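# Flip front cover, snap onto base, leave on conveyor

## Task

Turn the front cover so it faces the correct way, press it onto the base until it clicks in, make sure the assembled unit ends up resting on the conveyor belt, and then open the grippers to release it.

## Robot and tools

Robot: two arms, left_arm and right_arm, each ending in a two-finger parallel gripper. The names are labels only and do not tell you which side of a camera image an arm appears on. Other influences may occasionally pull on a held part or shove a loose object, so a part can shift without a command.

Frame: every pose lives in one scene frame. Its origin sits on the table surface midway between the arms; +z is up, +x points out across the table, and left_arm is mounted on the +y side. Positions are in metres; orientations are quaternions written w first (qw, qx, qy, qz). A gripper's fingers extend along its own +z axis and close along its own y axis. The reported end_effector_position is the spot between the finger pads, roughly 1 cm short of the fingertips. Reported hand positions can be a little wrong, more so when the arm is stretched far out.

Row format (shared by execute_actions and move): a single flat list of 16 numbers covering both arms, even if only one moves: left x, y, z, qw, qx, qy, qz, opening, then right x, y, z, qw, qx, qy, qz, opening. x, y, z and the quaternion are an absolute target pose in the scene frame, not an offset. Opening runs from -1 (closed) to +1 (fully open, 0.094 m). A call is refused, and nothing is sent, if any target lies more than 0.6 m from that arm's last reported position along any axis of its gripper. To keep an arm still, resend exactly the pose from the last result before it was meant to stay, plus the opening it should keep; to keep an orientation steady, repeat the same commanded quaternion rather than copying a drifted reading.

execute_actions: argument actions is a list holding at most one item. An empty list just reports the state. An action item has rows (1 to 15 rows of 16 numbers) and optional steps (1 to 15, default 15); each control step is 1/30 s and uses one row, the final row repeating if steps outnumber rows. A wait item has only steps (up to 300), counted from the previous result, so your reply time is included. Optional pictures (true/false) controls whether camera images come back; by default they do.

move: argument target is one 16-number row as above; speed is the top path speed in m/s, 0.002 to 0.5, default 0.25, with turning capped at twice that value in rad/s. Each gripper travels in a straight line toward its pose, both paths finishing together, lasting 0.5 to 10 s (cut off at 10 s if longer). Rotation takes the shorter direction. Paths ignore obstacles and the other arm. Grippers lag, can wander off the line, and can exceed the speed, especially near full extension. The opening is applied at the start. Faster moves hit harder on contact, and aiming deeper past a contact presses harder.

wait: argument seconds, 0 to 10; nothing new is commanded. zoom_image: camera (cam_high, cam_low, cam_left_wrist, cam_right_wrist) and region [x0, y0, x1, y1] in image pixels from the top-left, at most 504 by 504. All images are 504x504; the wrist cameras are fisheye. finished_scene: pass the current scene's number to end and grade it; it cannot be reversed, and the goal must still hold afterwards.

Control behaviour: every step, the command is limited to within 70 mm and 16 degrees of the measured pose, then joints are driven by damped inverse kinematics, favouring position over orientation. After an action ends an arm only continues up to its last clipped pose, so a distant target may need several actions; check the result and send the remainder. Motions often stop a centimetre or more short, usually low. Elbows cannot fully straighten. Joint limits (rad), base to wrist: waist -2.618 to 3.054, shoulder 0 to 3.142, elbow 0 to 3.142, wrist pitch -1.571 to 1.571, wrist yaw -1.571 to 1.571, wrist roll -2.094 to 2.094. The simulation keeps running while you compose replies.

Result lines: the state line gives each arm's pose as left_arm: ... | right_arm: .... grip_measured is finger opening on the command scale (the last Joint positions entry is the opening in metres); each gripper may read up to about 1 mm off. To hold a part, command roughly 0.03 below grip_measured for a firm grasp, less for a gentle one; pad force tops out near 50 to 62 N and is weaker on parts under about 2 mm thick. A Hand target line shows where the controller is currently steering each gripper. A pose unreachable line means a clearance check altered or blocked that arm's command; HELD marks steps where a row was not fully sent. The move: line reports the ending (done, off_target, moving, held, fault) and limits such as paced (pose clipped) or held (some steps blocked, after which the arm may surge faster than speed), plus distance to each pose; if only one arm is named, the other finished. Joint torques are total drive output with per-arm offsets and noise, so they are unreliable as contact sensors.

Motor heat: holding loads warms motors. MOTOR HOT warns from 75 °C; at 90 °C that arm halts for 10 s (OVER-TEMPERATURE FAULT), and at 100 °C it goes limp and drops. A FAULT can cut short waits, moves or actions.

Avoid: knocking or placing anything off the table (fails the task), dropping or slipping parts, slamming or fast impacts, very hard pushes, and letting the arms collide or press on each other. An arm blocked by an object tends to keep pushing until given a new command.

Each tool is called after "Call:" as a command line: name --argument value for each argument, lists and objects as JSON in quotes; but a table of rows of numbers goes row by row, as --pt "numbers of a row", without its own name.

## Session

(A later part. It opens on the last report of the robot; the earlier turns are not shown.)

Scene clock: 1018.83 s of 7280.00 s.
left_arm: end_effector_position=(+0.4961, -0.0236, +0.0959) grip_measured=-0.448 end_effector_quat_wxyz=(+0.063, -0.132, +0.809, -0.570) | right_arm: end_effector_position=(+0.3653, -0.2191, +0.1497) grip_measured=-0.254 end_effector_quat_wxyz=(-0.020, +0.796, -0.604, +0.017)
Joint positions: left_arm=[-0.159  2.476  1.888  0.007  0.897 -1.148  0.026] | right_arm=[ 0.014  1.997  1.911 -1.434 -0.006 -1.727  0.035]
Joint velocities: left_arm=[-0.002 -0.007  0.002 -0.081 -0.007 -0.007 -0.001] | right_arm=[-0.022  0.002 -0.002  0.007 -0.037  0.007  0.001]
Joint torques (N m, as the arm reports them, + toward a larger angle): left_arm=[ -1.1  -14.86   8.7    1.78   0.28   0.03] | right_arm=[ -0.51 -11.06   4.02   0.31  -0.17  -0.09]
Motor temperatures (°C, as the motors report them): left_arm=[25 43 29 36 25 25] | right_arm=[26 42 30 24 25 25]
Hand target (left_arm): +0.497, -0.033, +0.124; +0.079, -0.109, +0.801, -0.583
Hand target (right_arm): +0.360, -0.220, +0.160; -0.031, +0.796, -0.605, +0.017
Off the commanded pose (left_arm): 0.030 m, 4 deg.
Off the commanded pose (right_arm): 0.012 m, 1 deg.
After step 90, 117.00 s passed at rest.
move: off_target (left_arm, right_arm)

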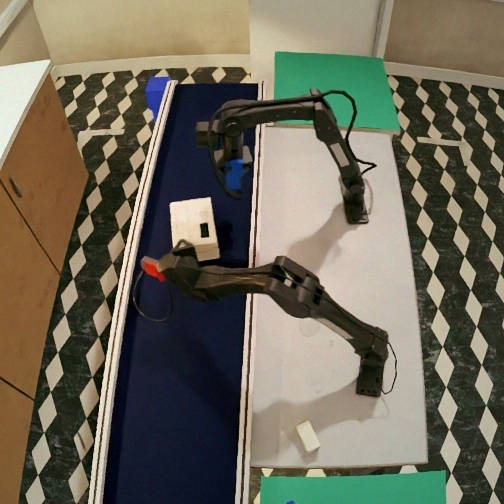

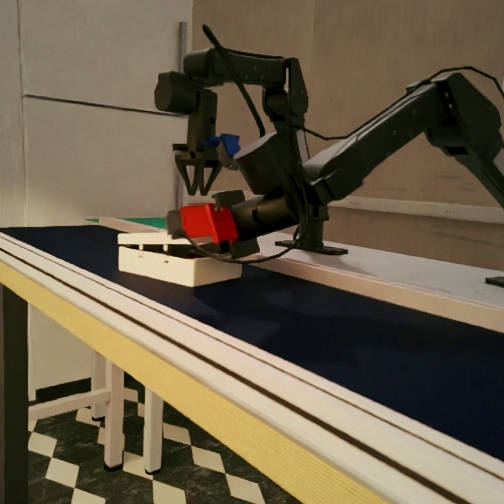

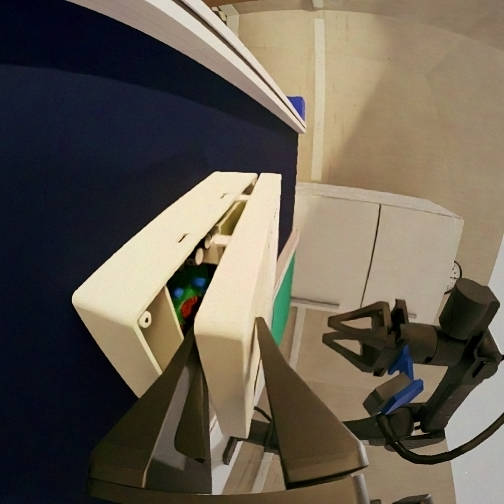

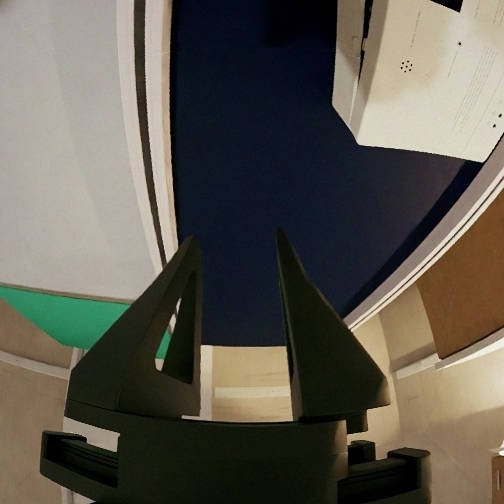

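Call:
move --target '[0.5005,-0.042,0.140, 0.0793,-0.1091,0.8016,-0.5824, -0.45, 0.36,-0.22,0.16, 0.0307,-0.7955,0.6046,-0.0165, -0.255]' --speed 0.02

Scene clock: 1029.60 s of 7280.00 s.
left_arm: end_effector_position=(+0.4982, -0.0340, +0.1127) grip_measured=-0.448 end_effector_quat_wxyz=(+0.062, -0.130, +0.809, -0.570) | right_arm: end_effector_position=(+0.3653, -0.2191, +0.1497) grip_measured=-0.254 end_effector_quat_wxyz=(-0.020, +0.796, -0.604, +0.017)
Joint positions: left_arm=[-0.176  2.476  1.955 -0.05   0.886 -1.159  0.026] | right_arm=[ 0.014  1.997  1.911 -1.434 -0.006 -1.727  0.035]
Joint velocities: left_arm=[-0.002  0.017  0.002 -0.037  0.007 -0.051  0.   ] | right_arm=[ 0.002  0.002  0.007 -0.037  0.081 -0.022  0.001]
Joint torques (N m, as the arm reports them, + toward a larger angle): left_arm=[ -0.79 -14.71   8.78   1.77   0.21   0.01] | right_arm=[ -0.55 -11.23   4.12   0.32  -0.15  -0.08]
Motor temperatures (°C, as the motors report them): left_arm=[25 44 30 36 25 25] | right_arm=[26 42 30 24 25 25]
Hand target (left_arm): +0.499, -0.042, +0.140; +0.079, -0.109, +0.802, -0.583
Hand target (right_arm): +0.360, -0.220, +0.160; -0.031, +0.796, -0.605, +0.017
Off the commanded pose (left_arm): 0.029 m, 3 deg.
Off the commanded pose (right_arm): 0.012 m, 1 deg.
After step 90, 5.10 s passed at rest.
move: off_target (left_arm, right_arm)

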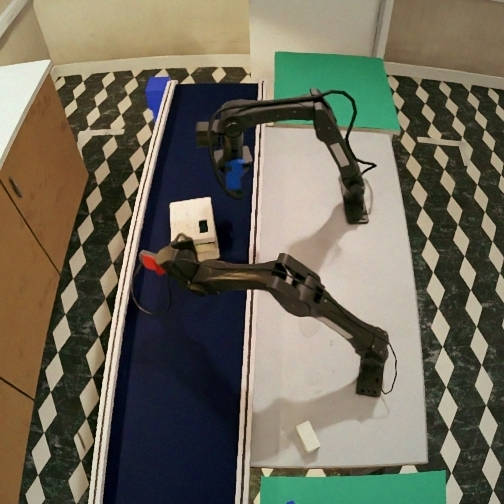

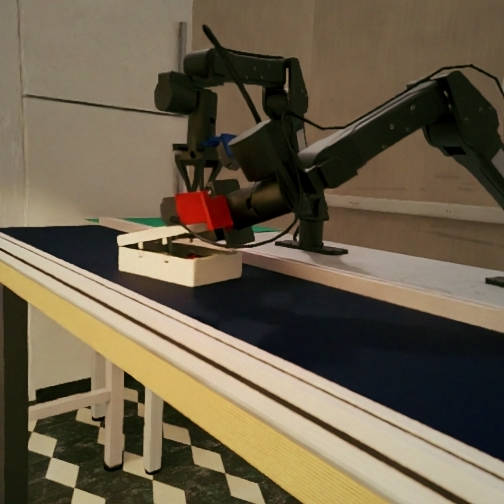

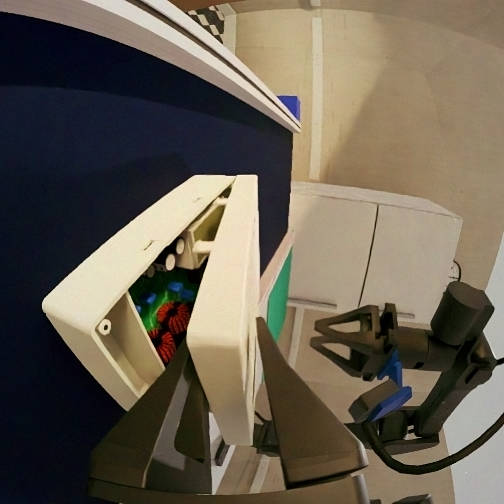

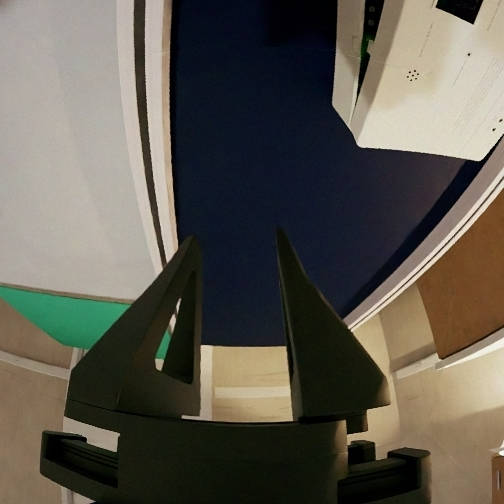

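Call:
move --target '[0.5025,-0.050,0.150, 0.0793,-0.1091,0.8016,-0.5824, -0.45, 0.36,-0.22,0.16, 0.0307,-0.7955,0.6046,-0.0165, -0.255]' --speed 0.02

Call:
move --target '[0.5025,-0.050,0.150, 0.0793,-0.1091,0.8016,-0.5824, -0.66, 0.36,-0.22,0.16, 0.0307,-0.7955,0.6046,-0.0165, -0.255]' --speed 0.02

Scene clock: 1039.57 s of 7280.00 s.
left_arm: end_effector_position=(+0.5011, -0.0421, +0.1306) grip_measured=-0.448 end_effector_quat_wxyz=(+0.067, -0.126, +0.807, -0.573) | right_arm: end_effector_position=(+0.3653, -0.2191, +0.1497) grip_measured=-0.254 end_effector_quat_wxyz=(-0.020, +0.796, -0.604, +0.017)
Joint positions: left_arm=[-0.188  2.476  2.018 -0.091  0.876 -1.169  0.026] | right_arm=[ 0.014  1.997  1.911 -1.434 -0.006 -1.727  0.035]
Joint velocities: left_arm=[-0.002  0.002 -0.012  0.037 -0.037  0.007 -0.   ] | right_arm=[-0.022 -0.012 -0.002 -0.007  0.037 -0.022  0.   ]
Joint torques (N m, as the arm reports them, + toward a larger angle): left_arm=[ -0.84 -13.83   8.98   1.86   0.15  -0.01] | right_arm=[ -0.51 -11.27   4.06   0.32  -0.15  -0.06]
Motor temperatures (°C, as the motors report them): left_arm=[25 45 30 36 25 25] | right_arm=[26 42 30 24 25 25]
Hand target (left_arm): +0.501, -0.050, +0.150; +0.079, -0.109, +0.801, -0.583
Hand target (right_arm): +0.360, -0.220, +0.160; -0.031, +0.796, -0.605, +0.017
Off the commanded pose (left_arm): 0.021 m, 3 deg.
Off the commanded pose (right_arm): 0.012 m, 1 deg.
After step 90, 4.63 s passed at rest.
move: off_target (left_arm, right_arm)

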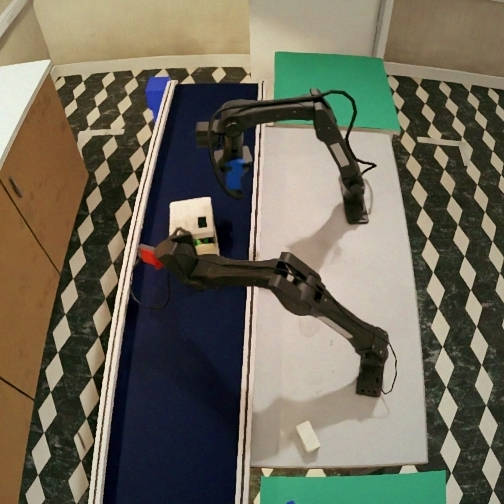

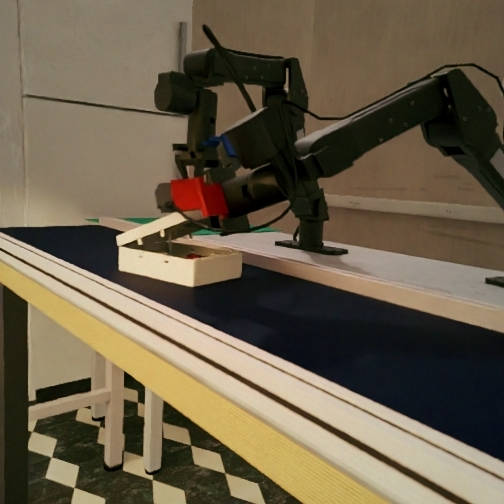

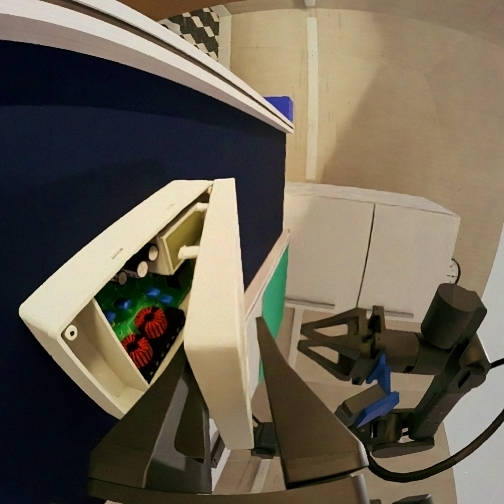

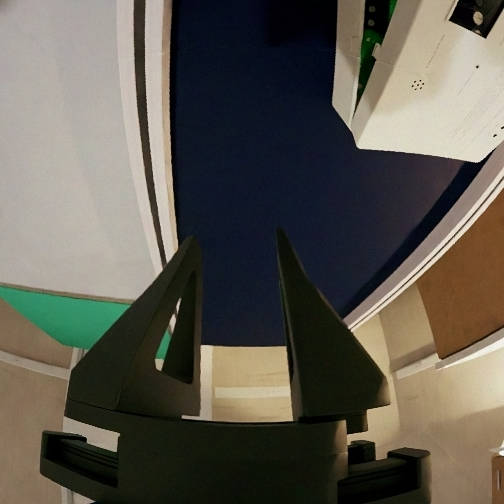

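Scene clock: 1040.97 s of 7280.00 s.
left_arm: end_effector_position=(+0.5017, -0.0430, +0.1331) grip_measured=-0.653 end_effector_quat_wxyz=(+0.069, -0.125, +0.806, -0.574) | right_arm: end_effector_position=(+0.3653, -0.2191, +0.1497) grip_measured=-0.254 end_effector_quat_wxyz=(-0.020, +0.796, -0.604, +0.017)
Joint positions: left_arm=[-0.189  2.476  2.023 -0.089  0.875 -1.171  0.016] | right_arm=[ 0.014  1.997  1.911 -1.434 -0.006 -1.727  0.035]
Joint velocities: left_arm=[ 0.002 -0.002 -0.012  0.022  0.007  0.066 -0.   ] | right_arm=[ 0.007  0.007  0.017 -0.022 -0.022 -0.022 -0.001]
Joint torques (N m, as the arm reports them, + toward a larger angle): left_arm=[ -0.67 -13.76   8.82   1.77   0.21   0.04] | right_arm=[ -0.63 -11.07   4.1    0.35  -0.17  -0.08]
Motor temperatures (°C, as the motors report them): left_arm=[25 45 30 36 25 25] | right_arm=[26 42 30 24 25 25]
Hand target (left_arm): +0.502, -0.050, +0.150; +0.079, -0.109, +0.802, -0.582
Hand target (right_arm): +0.360, -0.220, +0.160; -0.031, +0.796, -0.605, +0.017
Off the commanded pose (left_arm): 0.018 m, 2 deg.
Off the commanded pose (right_arm): 0.012 m, 1 deg.
move: off_target (left_arm, right_arm)

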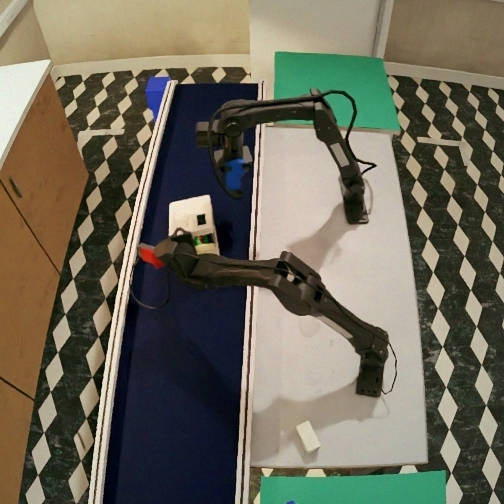

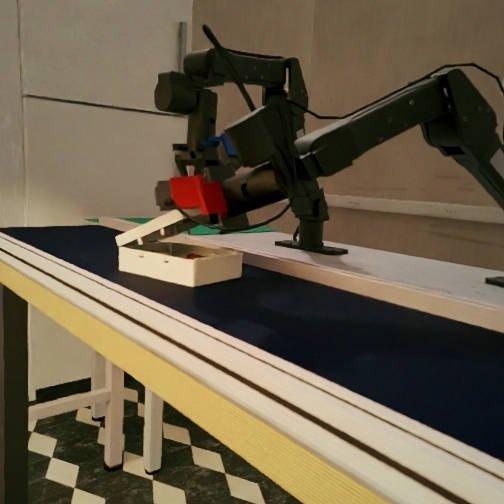

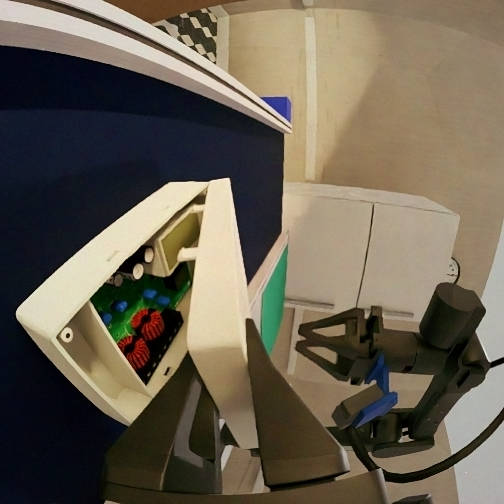

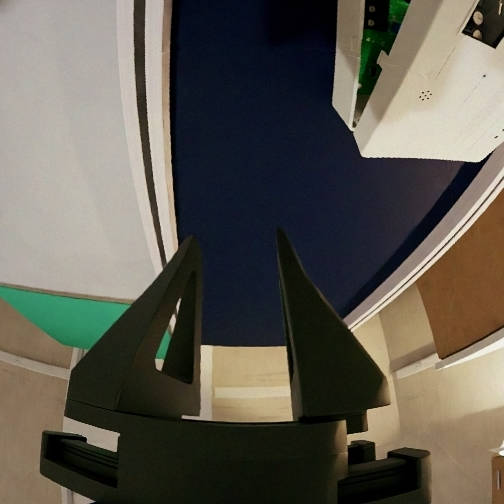

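Call:
move --target '[0.498,-0.035,0.205, 0.0793,-0.1091,0.8016,-0.5824, -0.70, 0.36,-0.22,0.16, 0.0307,-0.7955,0.6046,-0.0165, -0.255]' --speed 0.04

Scene clock: 1051.00 s of 7280.00 s.
left_arm: end_effector_position=(+0.4960, -0.0361, +0.1623) grip_measured=-0.680 end_effector_quat_wxyz=(+0.051, -0.143, +0.814, -0.561) | right_arm: end_effector_position=(+0.3653, -0.2191, +0.1497) grip_measured=-0.254 end_effector_quat_wxyz=(-0.020, +0.796, -0.604, +0.017)
Joint positions: left_arm=[-0.183  2.432  2.1   -0.273  0.872 -1.167  0.015] | right_arm=[ 0.014  1.997  1.911 -1.434 -0.006 -1.727  0.035]
Joint velocities: left_arm=[-0.002 -0.012  0.002  0.037 -0.051 -0.022  0.   ] | right_arm=[ 0.012 -0.017 -0.022  0.051  0.007  0.022  0.   ]
Joint torques (N m, as the arm reports them, + toward a larger angle): left_arm=[  0.63 -16.2    9.3    1.89   0.43   0.21] | right_arm=[ -0.61 -11.06   4.     0.36  -0.17  -0.08]
Motor temperatures (°C, as the motors report them): left_arm=[25 45 30 36 25 25] | right_arm=[26 42 30 24 25 25]
Hand target (left_arm): +0.497, -0.034, +0.204; +0.080, -0.109, +0.802, -0.582
Hand target (right_arm): +0.360, -0.220, +0.160; -0.031, +0.796, -0.605, +0.017
Off the commanded pose (left_arm): 0.043 m, 6 deg.
Off the commanded pose (right_arm): 0.012 m, 1 deg.
After step 90, 4.90 s passed at rest.
move: off_target (left_arm, right_arm)

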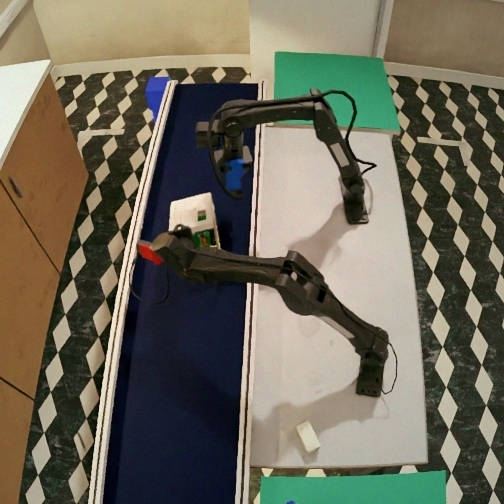

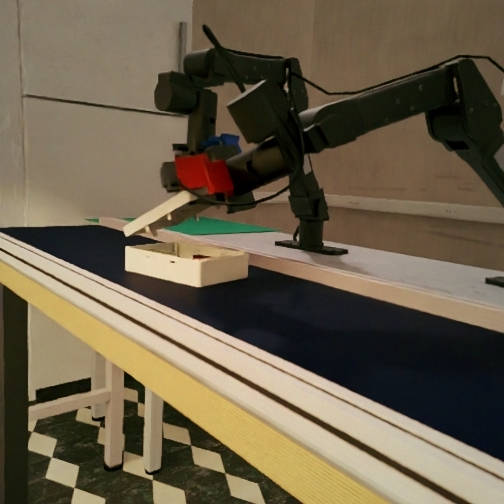

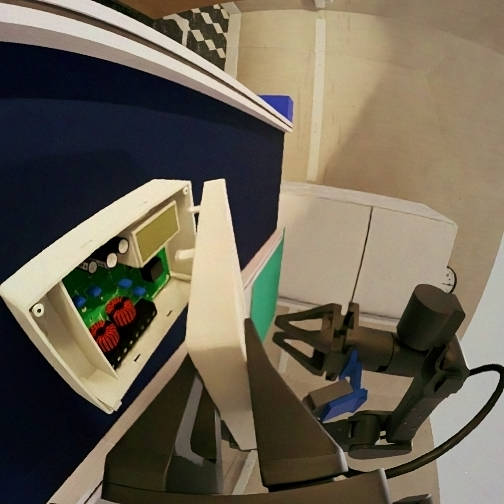

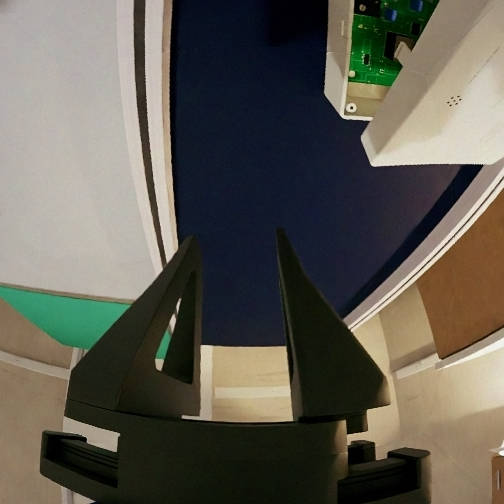

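Call:
move --target '[0.32,0.17,0.25, 0.3875,-0.4229,0.6040,-0.5535, -0.72, 0.36,-0.22,0.16, 0.0307,-0.7955,0.6046,-0.0165, -0.255]' --speed 0.12

Scene clock: 1074.50 s of 7280.00 s.
left_arm: end_effector_position=(+0.3251, +0.1735, +0.2257) grip_measured=-0.687 end_effector_quat_wxyz=(+0.370, -0.436, +0.621, -0.535) | right_arm: end_effector_position=(+0.3653, -0.2191, +0.1497) grip_measured=-0.254 end_effector_quat_wxyz=(-0.020, +0.796, -0.604, +0.017)
Joint positions: left_arm=[-0.154  1.158  0.524  0.481  0.041 -1.572  0.015] | right_arm=[ 0.014  1.997  1.911 -1.434 -0.006 -1.727  0.035]
Joint velocities: left_arm=[ 0.007 -0.007 -0.012  0.007 -0.066 -0.037 -0.   ] | right_arm=[ 0.007  0.002 -0.007 -0.007  0.007 -0.007  0.001]
Joint torques (N m, as the arm reports them, + toward a larger angle): left_arm=[-0.63 -5.26  6.68  2.57 -0.11 -0.01] | right_arm=[ -0.62 -11.13   4.07   0.32  -0.19  -0.07]
Motor temperatures (°C, as the motors report them): left_arm=[25 46 30 37 25 25] | right_arm=[26 42 30 24 25 25]
Hand target (left_arm): +0.322, +0.173, +0.248; +0.387, -0.423, +0.602, -0.556
Hand target (right_arm): +0.360, -0.220, +0.160; -0.031, +0.796, -0.605, +0.017
Off the commanded pose (left_arm): 0.025 m, 4 deg.
Off the commanded pose (right_arm): 0.012 m, 1 deg.
After step 90, 15.97 s passed at rest.
move: off_target (left_arm, right_arm)

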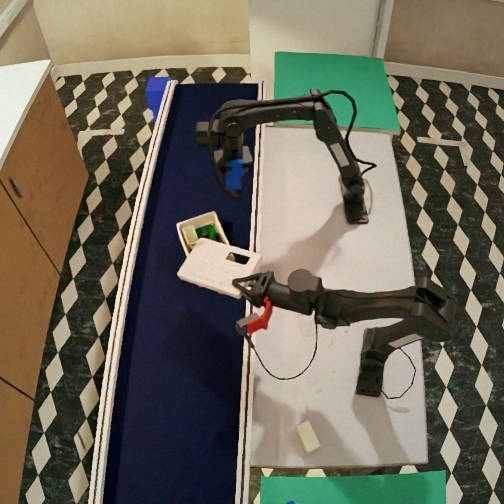

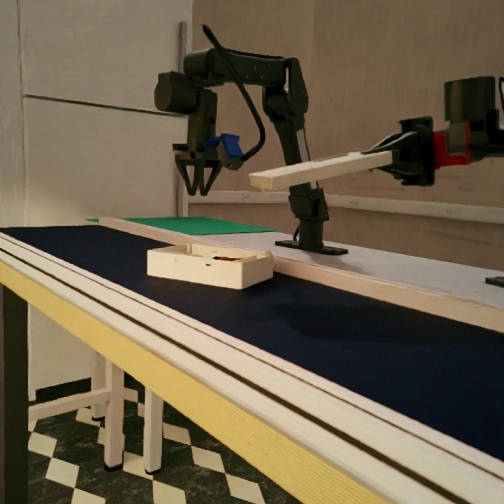

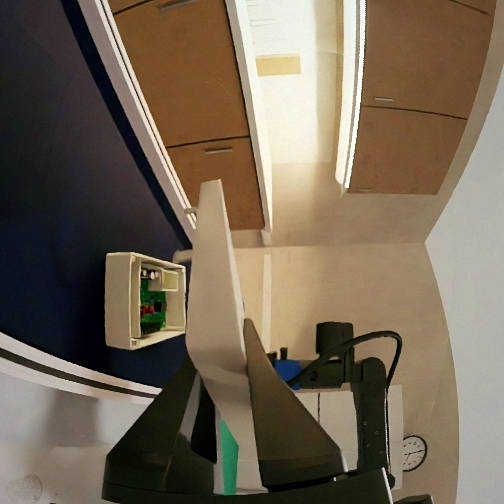

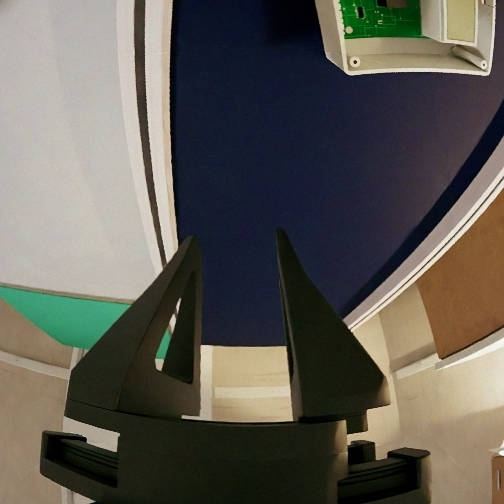

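Call:
move --target '[0.338,0.335,0.25, 0.4901,-0.5348,0.5076,-0.4651, -0.72, 0.39,-0.16,0.17, 0.0307,-0.7955,0.6046,-0.0165, -0.255]' --speed 0.12

Scene clock: 1097.53 s of 7280.00 s.
left_arm: end_effector_position=(+0.3358, +0.3322, +0.2187) grip_measured=-0.687 end_effector_quat_wxyz=(-0.462, +0.559, -0.526, +0.444) | right_arm: end_effector_position=(+0.3890, -0.1654, +0.1657) grip_measured=-0.254 end_effector_quat_wxyz=(-0.032, +0.795, -0.605, +0.023)
Joint positions: left_arm=[ 0.265  1.119  0.501  0.439  0.055 -1.572  0.015] | right_arm=[ 0.135  2.144  2.197 -1.545 -0.005 -1.605  0.035]
Joint velocities: left_arm=[ 0.007 -0.007 -0.002  0.007  0.037 -0.007  0.   ] | right_arm=[ 0.002 -0.012 -0.002 -0.037  0.007  0.022 -0.   ]
Joint torques (N m, as the arm reports them, + toward a larger angle): left_arm=[ 0.48 -3.49  8.46  2.78  0.03  0.09] | right_arm=[ 0.58 -9.34  6.54  0.41 -0.07  0.08]
Motor temperatures (°C, as the motors report them): left_arm=[25 40 29 40 25 25] | right_arm=[26 42 31 24 25 25]
Hand target (left_arm): +0.339, +0.334, +0.250; -0.490, +0.534, -0.507, +0.466
Hand target (right_arm): +0.390, -0.160, +0.170; -0.039, +0.795, -0.604, +0.023
Off the commanded pose (left_arm): 0.032 m, 5 deg.
Off the commanded pose (right_arm): 0.007 m, 1 deg.
joint sent to its limit (right arm) — the command would take joint 4 (wrist pitch) past its lower limit, so that joint was sent only as far as its limit.
After step 90, 18.00 s passed at rest.
move: off_target (left_arm)

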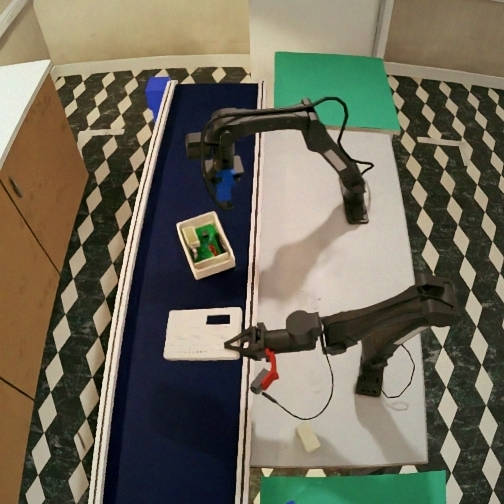

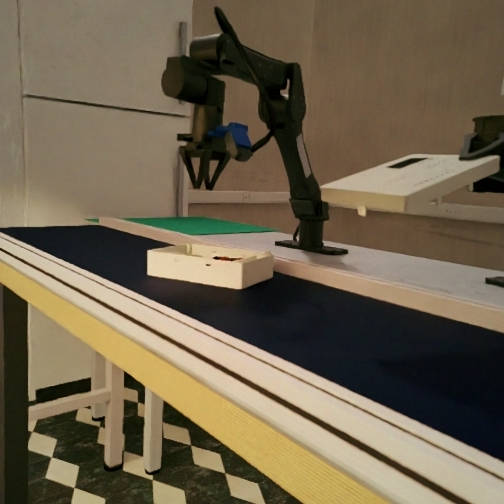

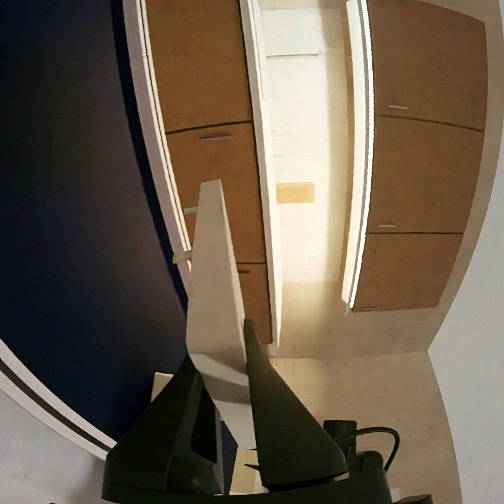

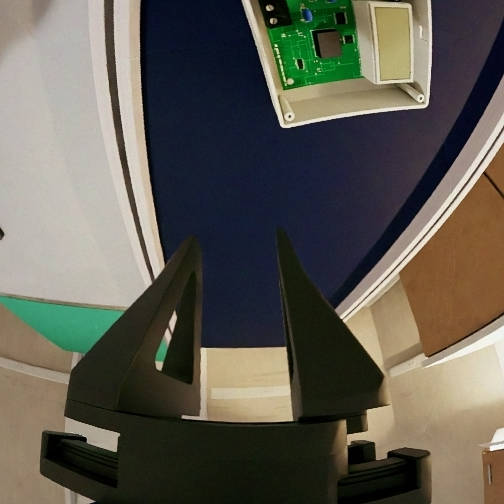

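Call:
zoom_image --camera "cam_high" --region '[140, 190, 290, 380]'

Call:
zoom_image --camera "cam_right_wrist" --region '[220, 0, 460, 150]'

Region (140, 190, 290, 380) of cam_high's 504x504 image, scaled by 2.653, with more detail than that image has; it fills the left 398 columns of this view, and the rest is white.

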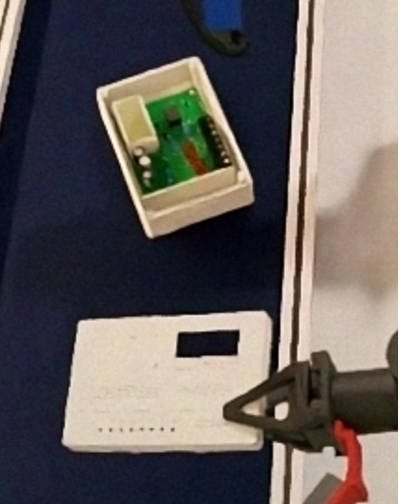

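Region (220, 0, 460, 150) of cam_right_wrist's 504x504 image, scaled by 2.100, with more detail than that image has; it fills the top 315 rows of this view, and the rest is white.

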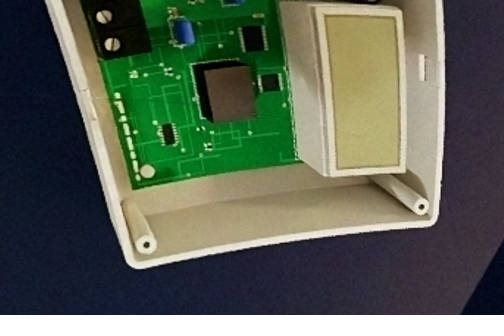

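Call:
move --target '[0.338,0.335,0.25, 0.4901,-0.5348,0.5076,-0.4651, -0.72, 0.41,-0.124,0.105, 0.0,-0.848,0.530,0.0, -0.255]' --speed 0.08

Scene clock: 1172.80 s of 7280.00 s.
left_arm: end_effector_position=(+0.3349, +0.3312, +0.2139) grip_measured=-0.687 end_effector_quat_wxyz=(-0.455, +0.563, -0.531, +0.441) | right_arm: end_effector_position=(+0.4060, -0.1291, +0.0978) grip_measured=-0.254 end_effector_quat_wxyz=(+0.010, +0.844, -0.537, -0.008)
Joint positions: left_arm=[ 0.265  1.119  0.501  0.419  0.06  -1.572  0.015] | right_arm=[ 0.206  2.364  2.292 -1.524  0.    -1.7    0.035]
Joint velocities: left_arm=[-0.007  0.007 -0.007 -0.081  0.037 -0.007 -0.   ] | right_arm=[ 0.002 -0.017  0.012 -0.051 -0.007  0.051 -0.   ]
Joint torques (N m, as the arm reports them, + toward a larger angle): left_arm=[ 0.85 -4.4   8.27  2.85 -0.02  0.1 ] | right_arm=[  0.8  -11.17   6.58   0.25   0.    -0.04]
Motor temperatures (°C, as the motors report them): left_arm=[25 37 30 45 25 25] | right_arm=[26 40 32 24 25 25]
Hand target (left_arm): +0.336, +0.335, +0.250; -0.490, +0.535, -0.508, +0.465
Hand target (right_arm): +0.409, -0.124, +0.105; -0.000, +0.848, -0.530, -0.000
Off the commanded pose (left_arm): 0.036 m, 6 deg.
Off the commanded pose (right_arm): 0.010 m, 2 deg.
After step 90, 70.67 s passed at rest.
move: off_target (left_arm)

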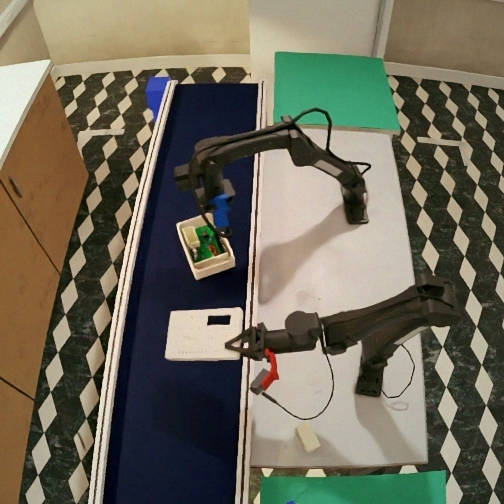

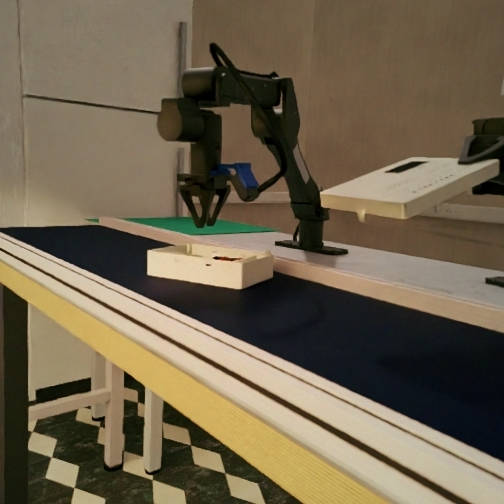

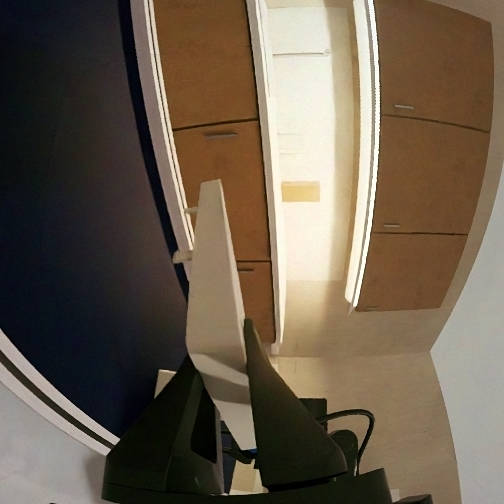

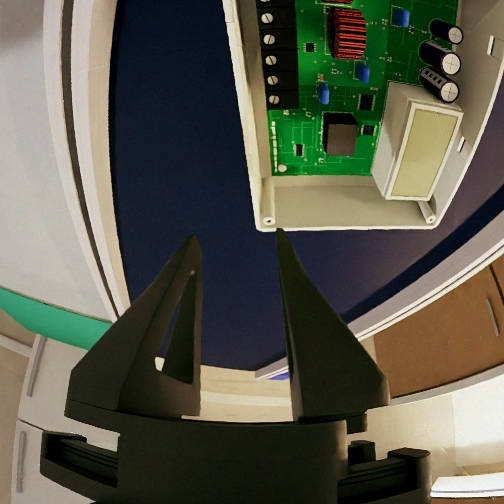

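Call:
move --target '[0.338,0.335,0.25, 0.4901,-0.5348,0.5076,-0.4651, -0.72, 0.418,-0.115,0.078, 0.0,-0.848,0.530,0.0, -0.255]' --speed 0.04

Scene clock: 1190.17 s of 7280.00 s.
left_arm: end_effector_position=(+0.3347, +0.3312, +0.2128) grip_measured=-0.687 end_effector_quat_wxyz=(-0.454, +0.564, -0.532, +0.440) | right_arm: end_effector_position=(+0.4190, -0.1201, +0.0803) grip_measured=-0.254 end_effector_quat_wxyz=(+0.000, +0.847, -0.532, +0.001)
Joint positions: left_arm=[ 0.265  1.119  0.501  0.415  0.06  -1.572  0.015] | right_arm=[ 0.217  2.404  2.293 -1.459  0.001 -1.702  0.035]
Joint velocities: left_arm=[ 0.002  0.007 -0.012 -0.051  0.037  0.022 -0.001] | right_arm=[-0.002  0.012 -0.022  0.007  0.007 -0.081  0.002]
Joint torques (N m, as the arm reports them, + toward a larger angle): left_arm=[ 0.87 -4.52  8.21  2.89  0.    0.11] | right_arm=[  0.69 -10.99   4.19   0.45  -0.01   0.03]
Motor temperatures (°C, as the motors report them): left_arm=[25 37 30 46 25 25] | right_arm=[26 42 32 24 25 25]
Hand target (left_arm): +0.336, +0.335, +0.250; -0.490, +0.535, -0.508, +0.465
Hand target (right_arm): +0.418, -0.115, +0.078; +0.000, +0.848, -0.530, -0.000
Off the commanded pose (left_arm): 0.037 m, 7 deg.
Off the commanded pose (right_arm): 0.006 m, 0 deg.
After step 90, 12.70 s passed at rest.
move: off_target (left_arm)

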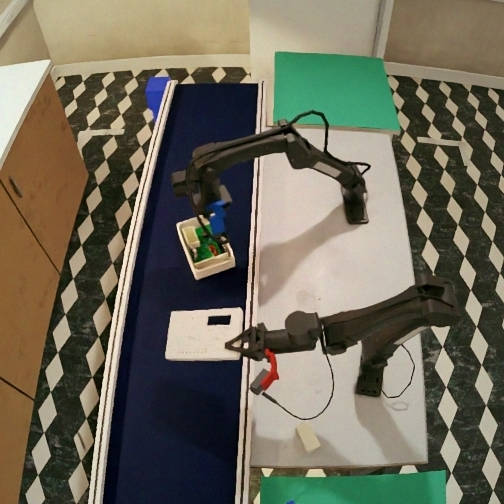

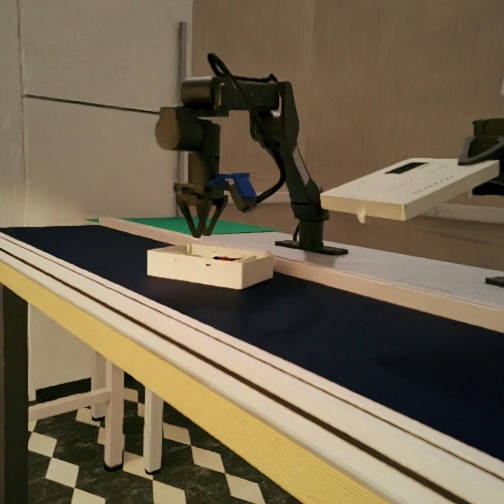

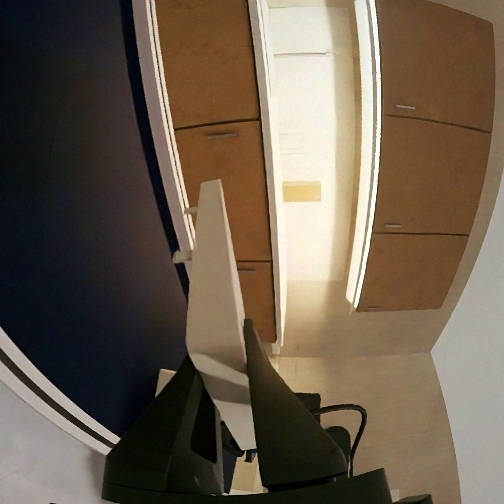

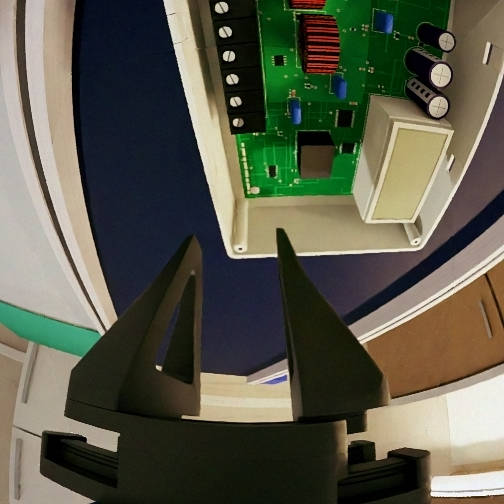

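Call:
move --target '[0.338,0.335,0.25, 0.4901,-0.5348,0.5076,-0.4651, -0.72, 0.4105,-0.116,0.050, 0.0,-0.857,0.515,0.0, -0.255]' --speed 0.03

Scene clock: 1200.80 s of 7280.00 s.
left_arm: end_effector_position=(+0.3348, +0.3311, +0.2129) grip_measured=-0.687 end_effector_quat_wxyz=(-0.454, +0.564, -0.532, +0.440) | right_arm: end_effector_position=(+0.4105, -0.1230, +0.0364) grip_measured=-0.254 end_effector_quat_wxyz=(+0.013, +0.852, -0.524, -0.010)
Joint positions: left_arm=[ 0.265  1.119  0.501  0.415  0.061 -1.572  0.015] | right_arm=[ 0.217  2.39   2.093 -1.306  0.002 -1.721  0.035]
Joint velocities: left_arm=[-0.002 -0.012 -0.002 -0.022 -0.066  0.037 -0.   ] | right_arm=[-0.012  0.012  0.007 -0.037  0.037  0.022  0.001]
Joint torques (N m, as the arm reports them, + toward a larger angle): left_arm=[ 0.91 -4.5   8.27  2.89 -0.01  0.11] | right_arm=[  1.02 -13.92   3.79   0.41  -0.02  -0.08]
Motor temperatures (°C, as the motors report them): left_arm=[25 37 30 46 25 25] | right_arm=[26 42 32 24 25 25]
Hand target (left_arm): +0.336, +0.335, +0.250; -0.490, +0.535, -0.508, +0.465
Hand target (right_arm): +0.410, -0.116, +0.050; +0.000, +0.857, -0.515, -0.000
Off the commanded pose (left_arm): 0.037 m, 7 deg.
Off the commanded pose (right_arm): 0.015 m, 2 deg.
After step 90, 5.30 s passed at rest.
move: off_target (left_arm, right_arm)

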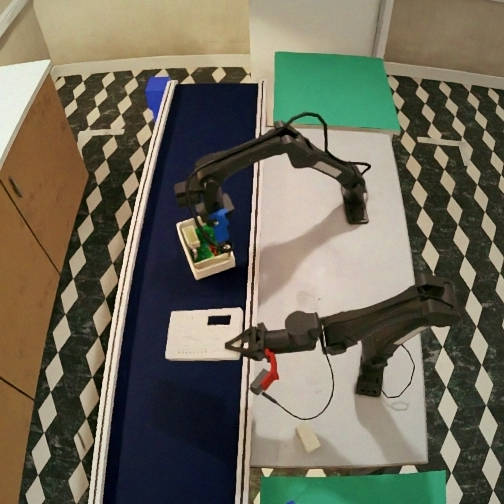

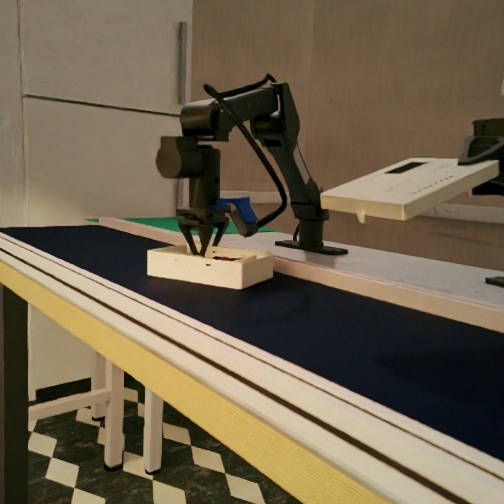

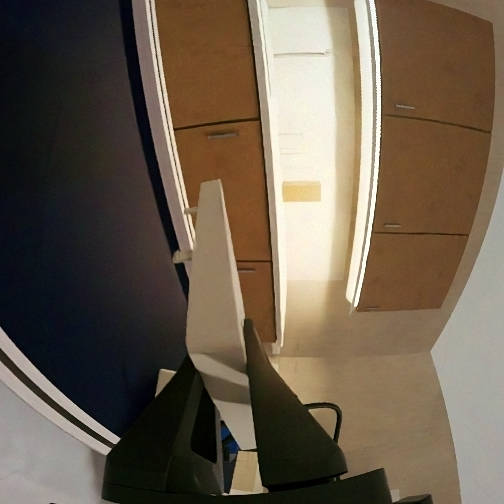

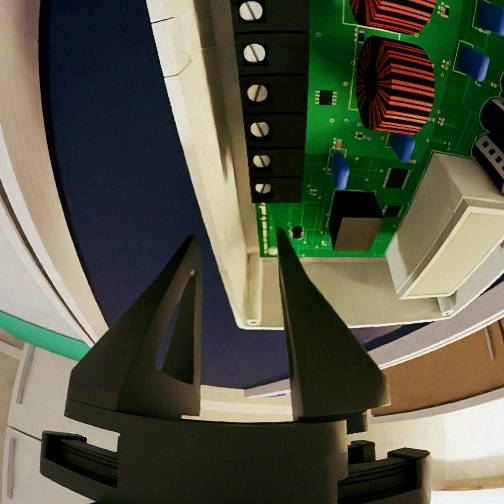

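Call:
move --target '[0.338,0.335,0.25, 0.4901,-0.5348,0.5076,-0.4651, -0.72, 0.407,-0.110,0.060, 0.0,-0.857,0.515,0.0, -0.255]' --speed 0.03

Scene clock: 1214.10 s of 7280.00 s.
left_arm: end_effector_position=(+0.3347, +0.3311, +0.2127) grip_measured=-0.687 end_effector_quat_wxyz=(-0.453, +0.564, -0.532, +0.440) | right_arm: end_effector_position=(+0.4040, -0.1165, +0.0366) grip_measured=-0.254 end_effector_quat_wxyz=(+0.019, +0.856, -0.517, -0.015)
Joint positions: left_arm=[ 0.265  1.119  0.501  0.414  0.061 -1.572  0.015] | right_arm=[ 0.235  2.39   2.093 -1.323  0.002 -1.719  0.035]
Joint velocities: left_arm=[-0.002  0.002 -0.002  0.066 -0.007 -0.037  0.   ] | right_arm=[-0.022 -0.022  0.007 -0.11  -0.007 -0.007  0.001]
Joint torques (N m, as the arm reports them, + toward a larger angle): left_arm=[ 0.9  -4.55  8.2   2.86  0.    0.09] | right_arm=[  0.82 -14.29   5.85   0.13  -0.01   0.07]
Motor temperatures (°C, as the motors report them): left_arm=[25 36 30 47 25 25] | right_arm=[26 45 31 24 25 25]
Hand target (left_arm): +0.336, +0.335, +0.250; -0.490, +0.535, -0.508, +0.465
Hand target (right_arm): +0.407, -0.110, +0.060; +0.000, +0.857, -0.515, -0.000
Off the commanded pose (left_arm): 0.038 m, 7 deg.
Off the commanded pose (right_arm): 0.024 m, 3 deg.
After step 90, 8.13 s passed at rest.
move: off_target (left_arm, right_arm)

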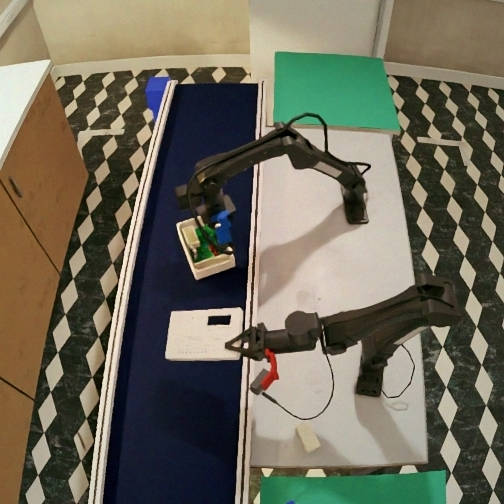

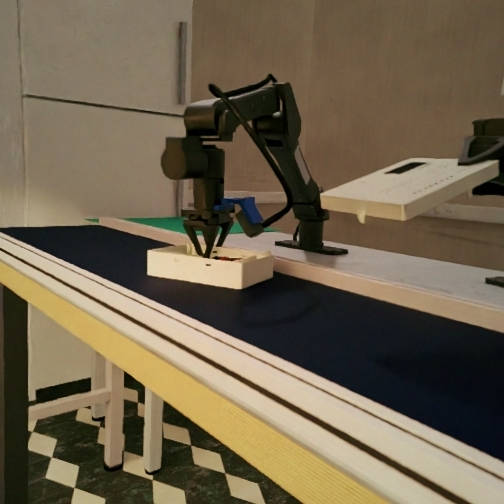

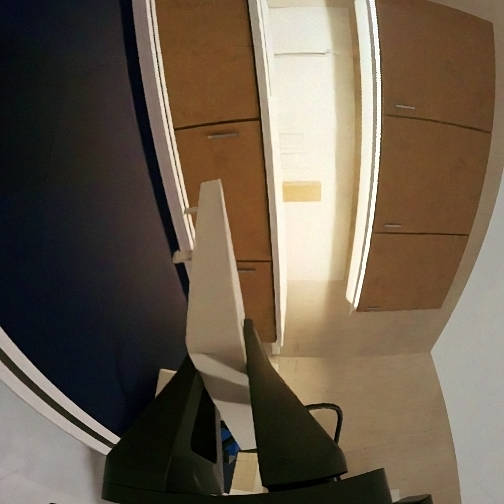

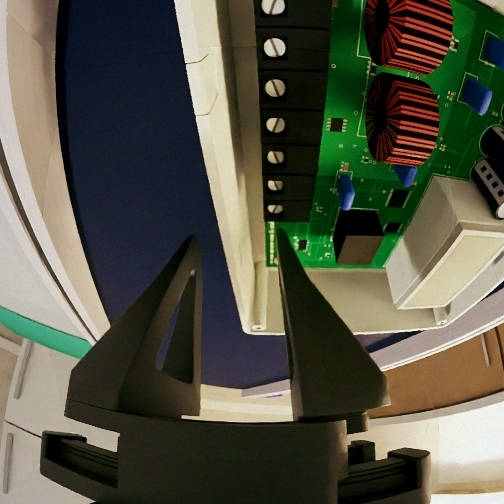

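Call:
move --target '[0.338,0.335,0.25, 0.4901,-0.5348,0.5076,-0.4651, -0.72, 0.407,-0.110,0.060, 0.0,-0.857,0.515,0.0, -0.965]' --speed 0.03

Scene clock: 1228.23 s of 7280.00 s.
left_arm: end_effector_position=(+0.3348, +0.3311, +0.2129) grip_measured=-0.687 end_effector_quat_wxyz=(-0.454, +0.564, -0.532, +0.440) | right_arm: end_effector_position=(+0.4079, -0.1154, +0.0403) grip_measured=-0.953 end_effector_quat_wxyz=(+0.011, +0.856, -0.518, -0.007)
Joint positions: left_arm=[ 0.265  1.119  0.501  0.415  0.061 -1.572  0.015] | right_arm=[ 0.235  2.381  2.093 -1.309  0.003 -1.717  0.002]
Joint velocities: left_arm=[-0.012  0.002  0.002 -0.007 -0.037  0.066  0.   ] | right_arm=[-0.012  0.002 -0.017  0.037 -0.022  0.007  0.   ]
Joint torques (N m, as the arm reports them, + toward a larger angle): left_arm=[ 0.83 -4.5   8.23  2.89  0.    0.1 ] | right_arm=[  0.69 -13.68   5.86   0.06  -0.02   0.02]
Motor temperatures (°C, as the motors report them): left_arm=[25 36 30 48 25 25] | right_arm=[26 46 32 24 25 25]
Hand target (left_arm): +0.336, +0.335, +0.250; -0.490, +0.535, -0.508, +0.465
Hand target (right_arm): +0.407, -0.110, +0.060; -0.000, +0.857, -0.515, +0.000
Off the commanded pose (left_arm): 0.037 m, 7 deg.
Off the commanded pose (right_arm): 0.021 m, 2 deg.
After step 90, 8.90 s passed at rest.
move: off_target (left_arm, right_arm)

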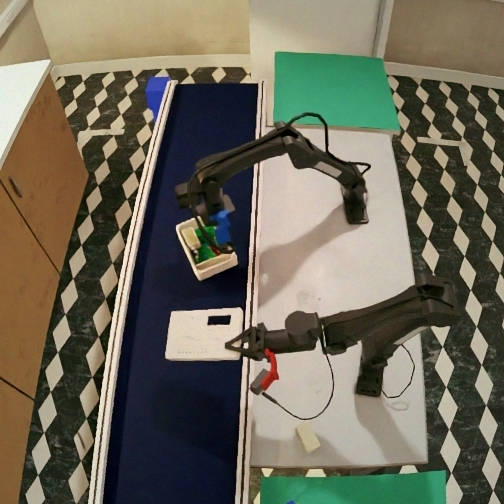

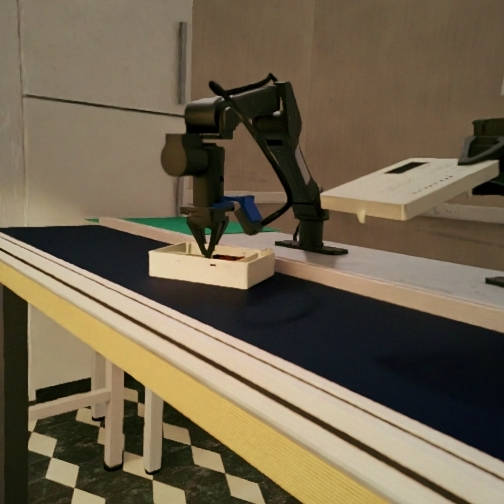

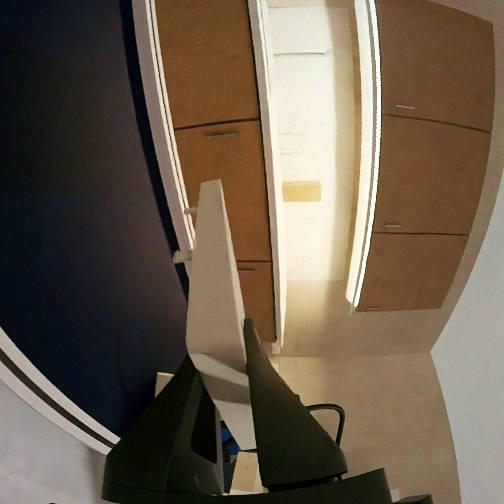

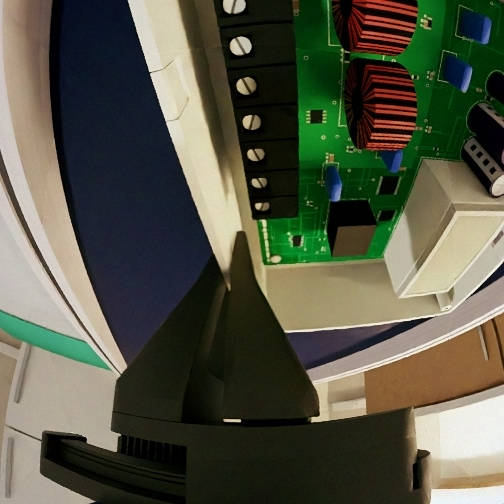

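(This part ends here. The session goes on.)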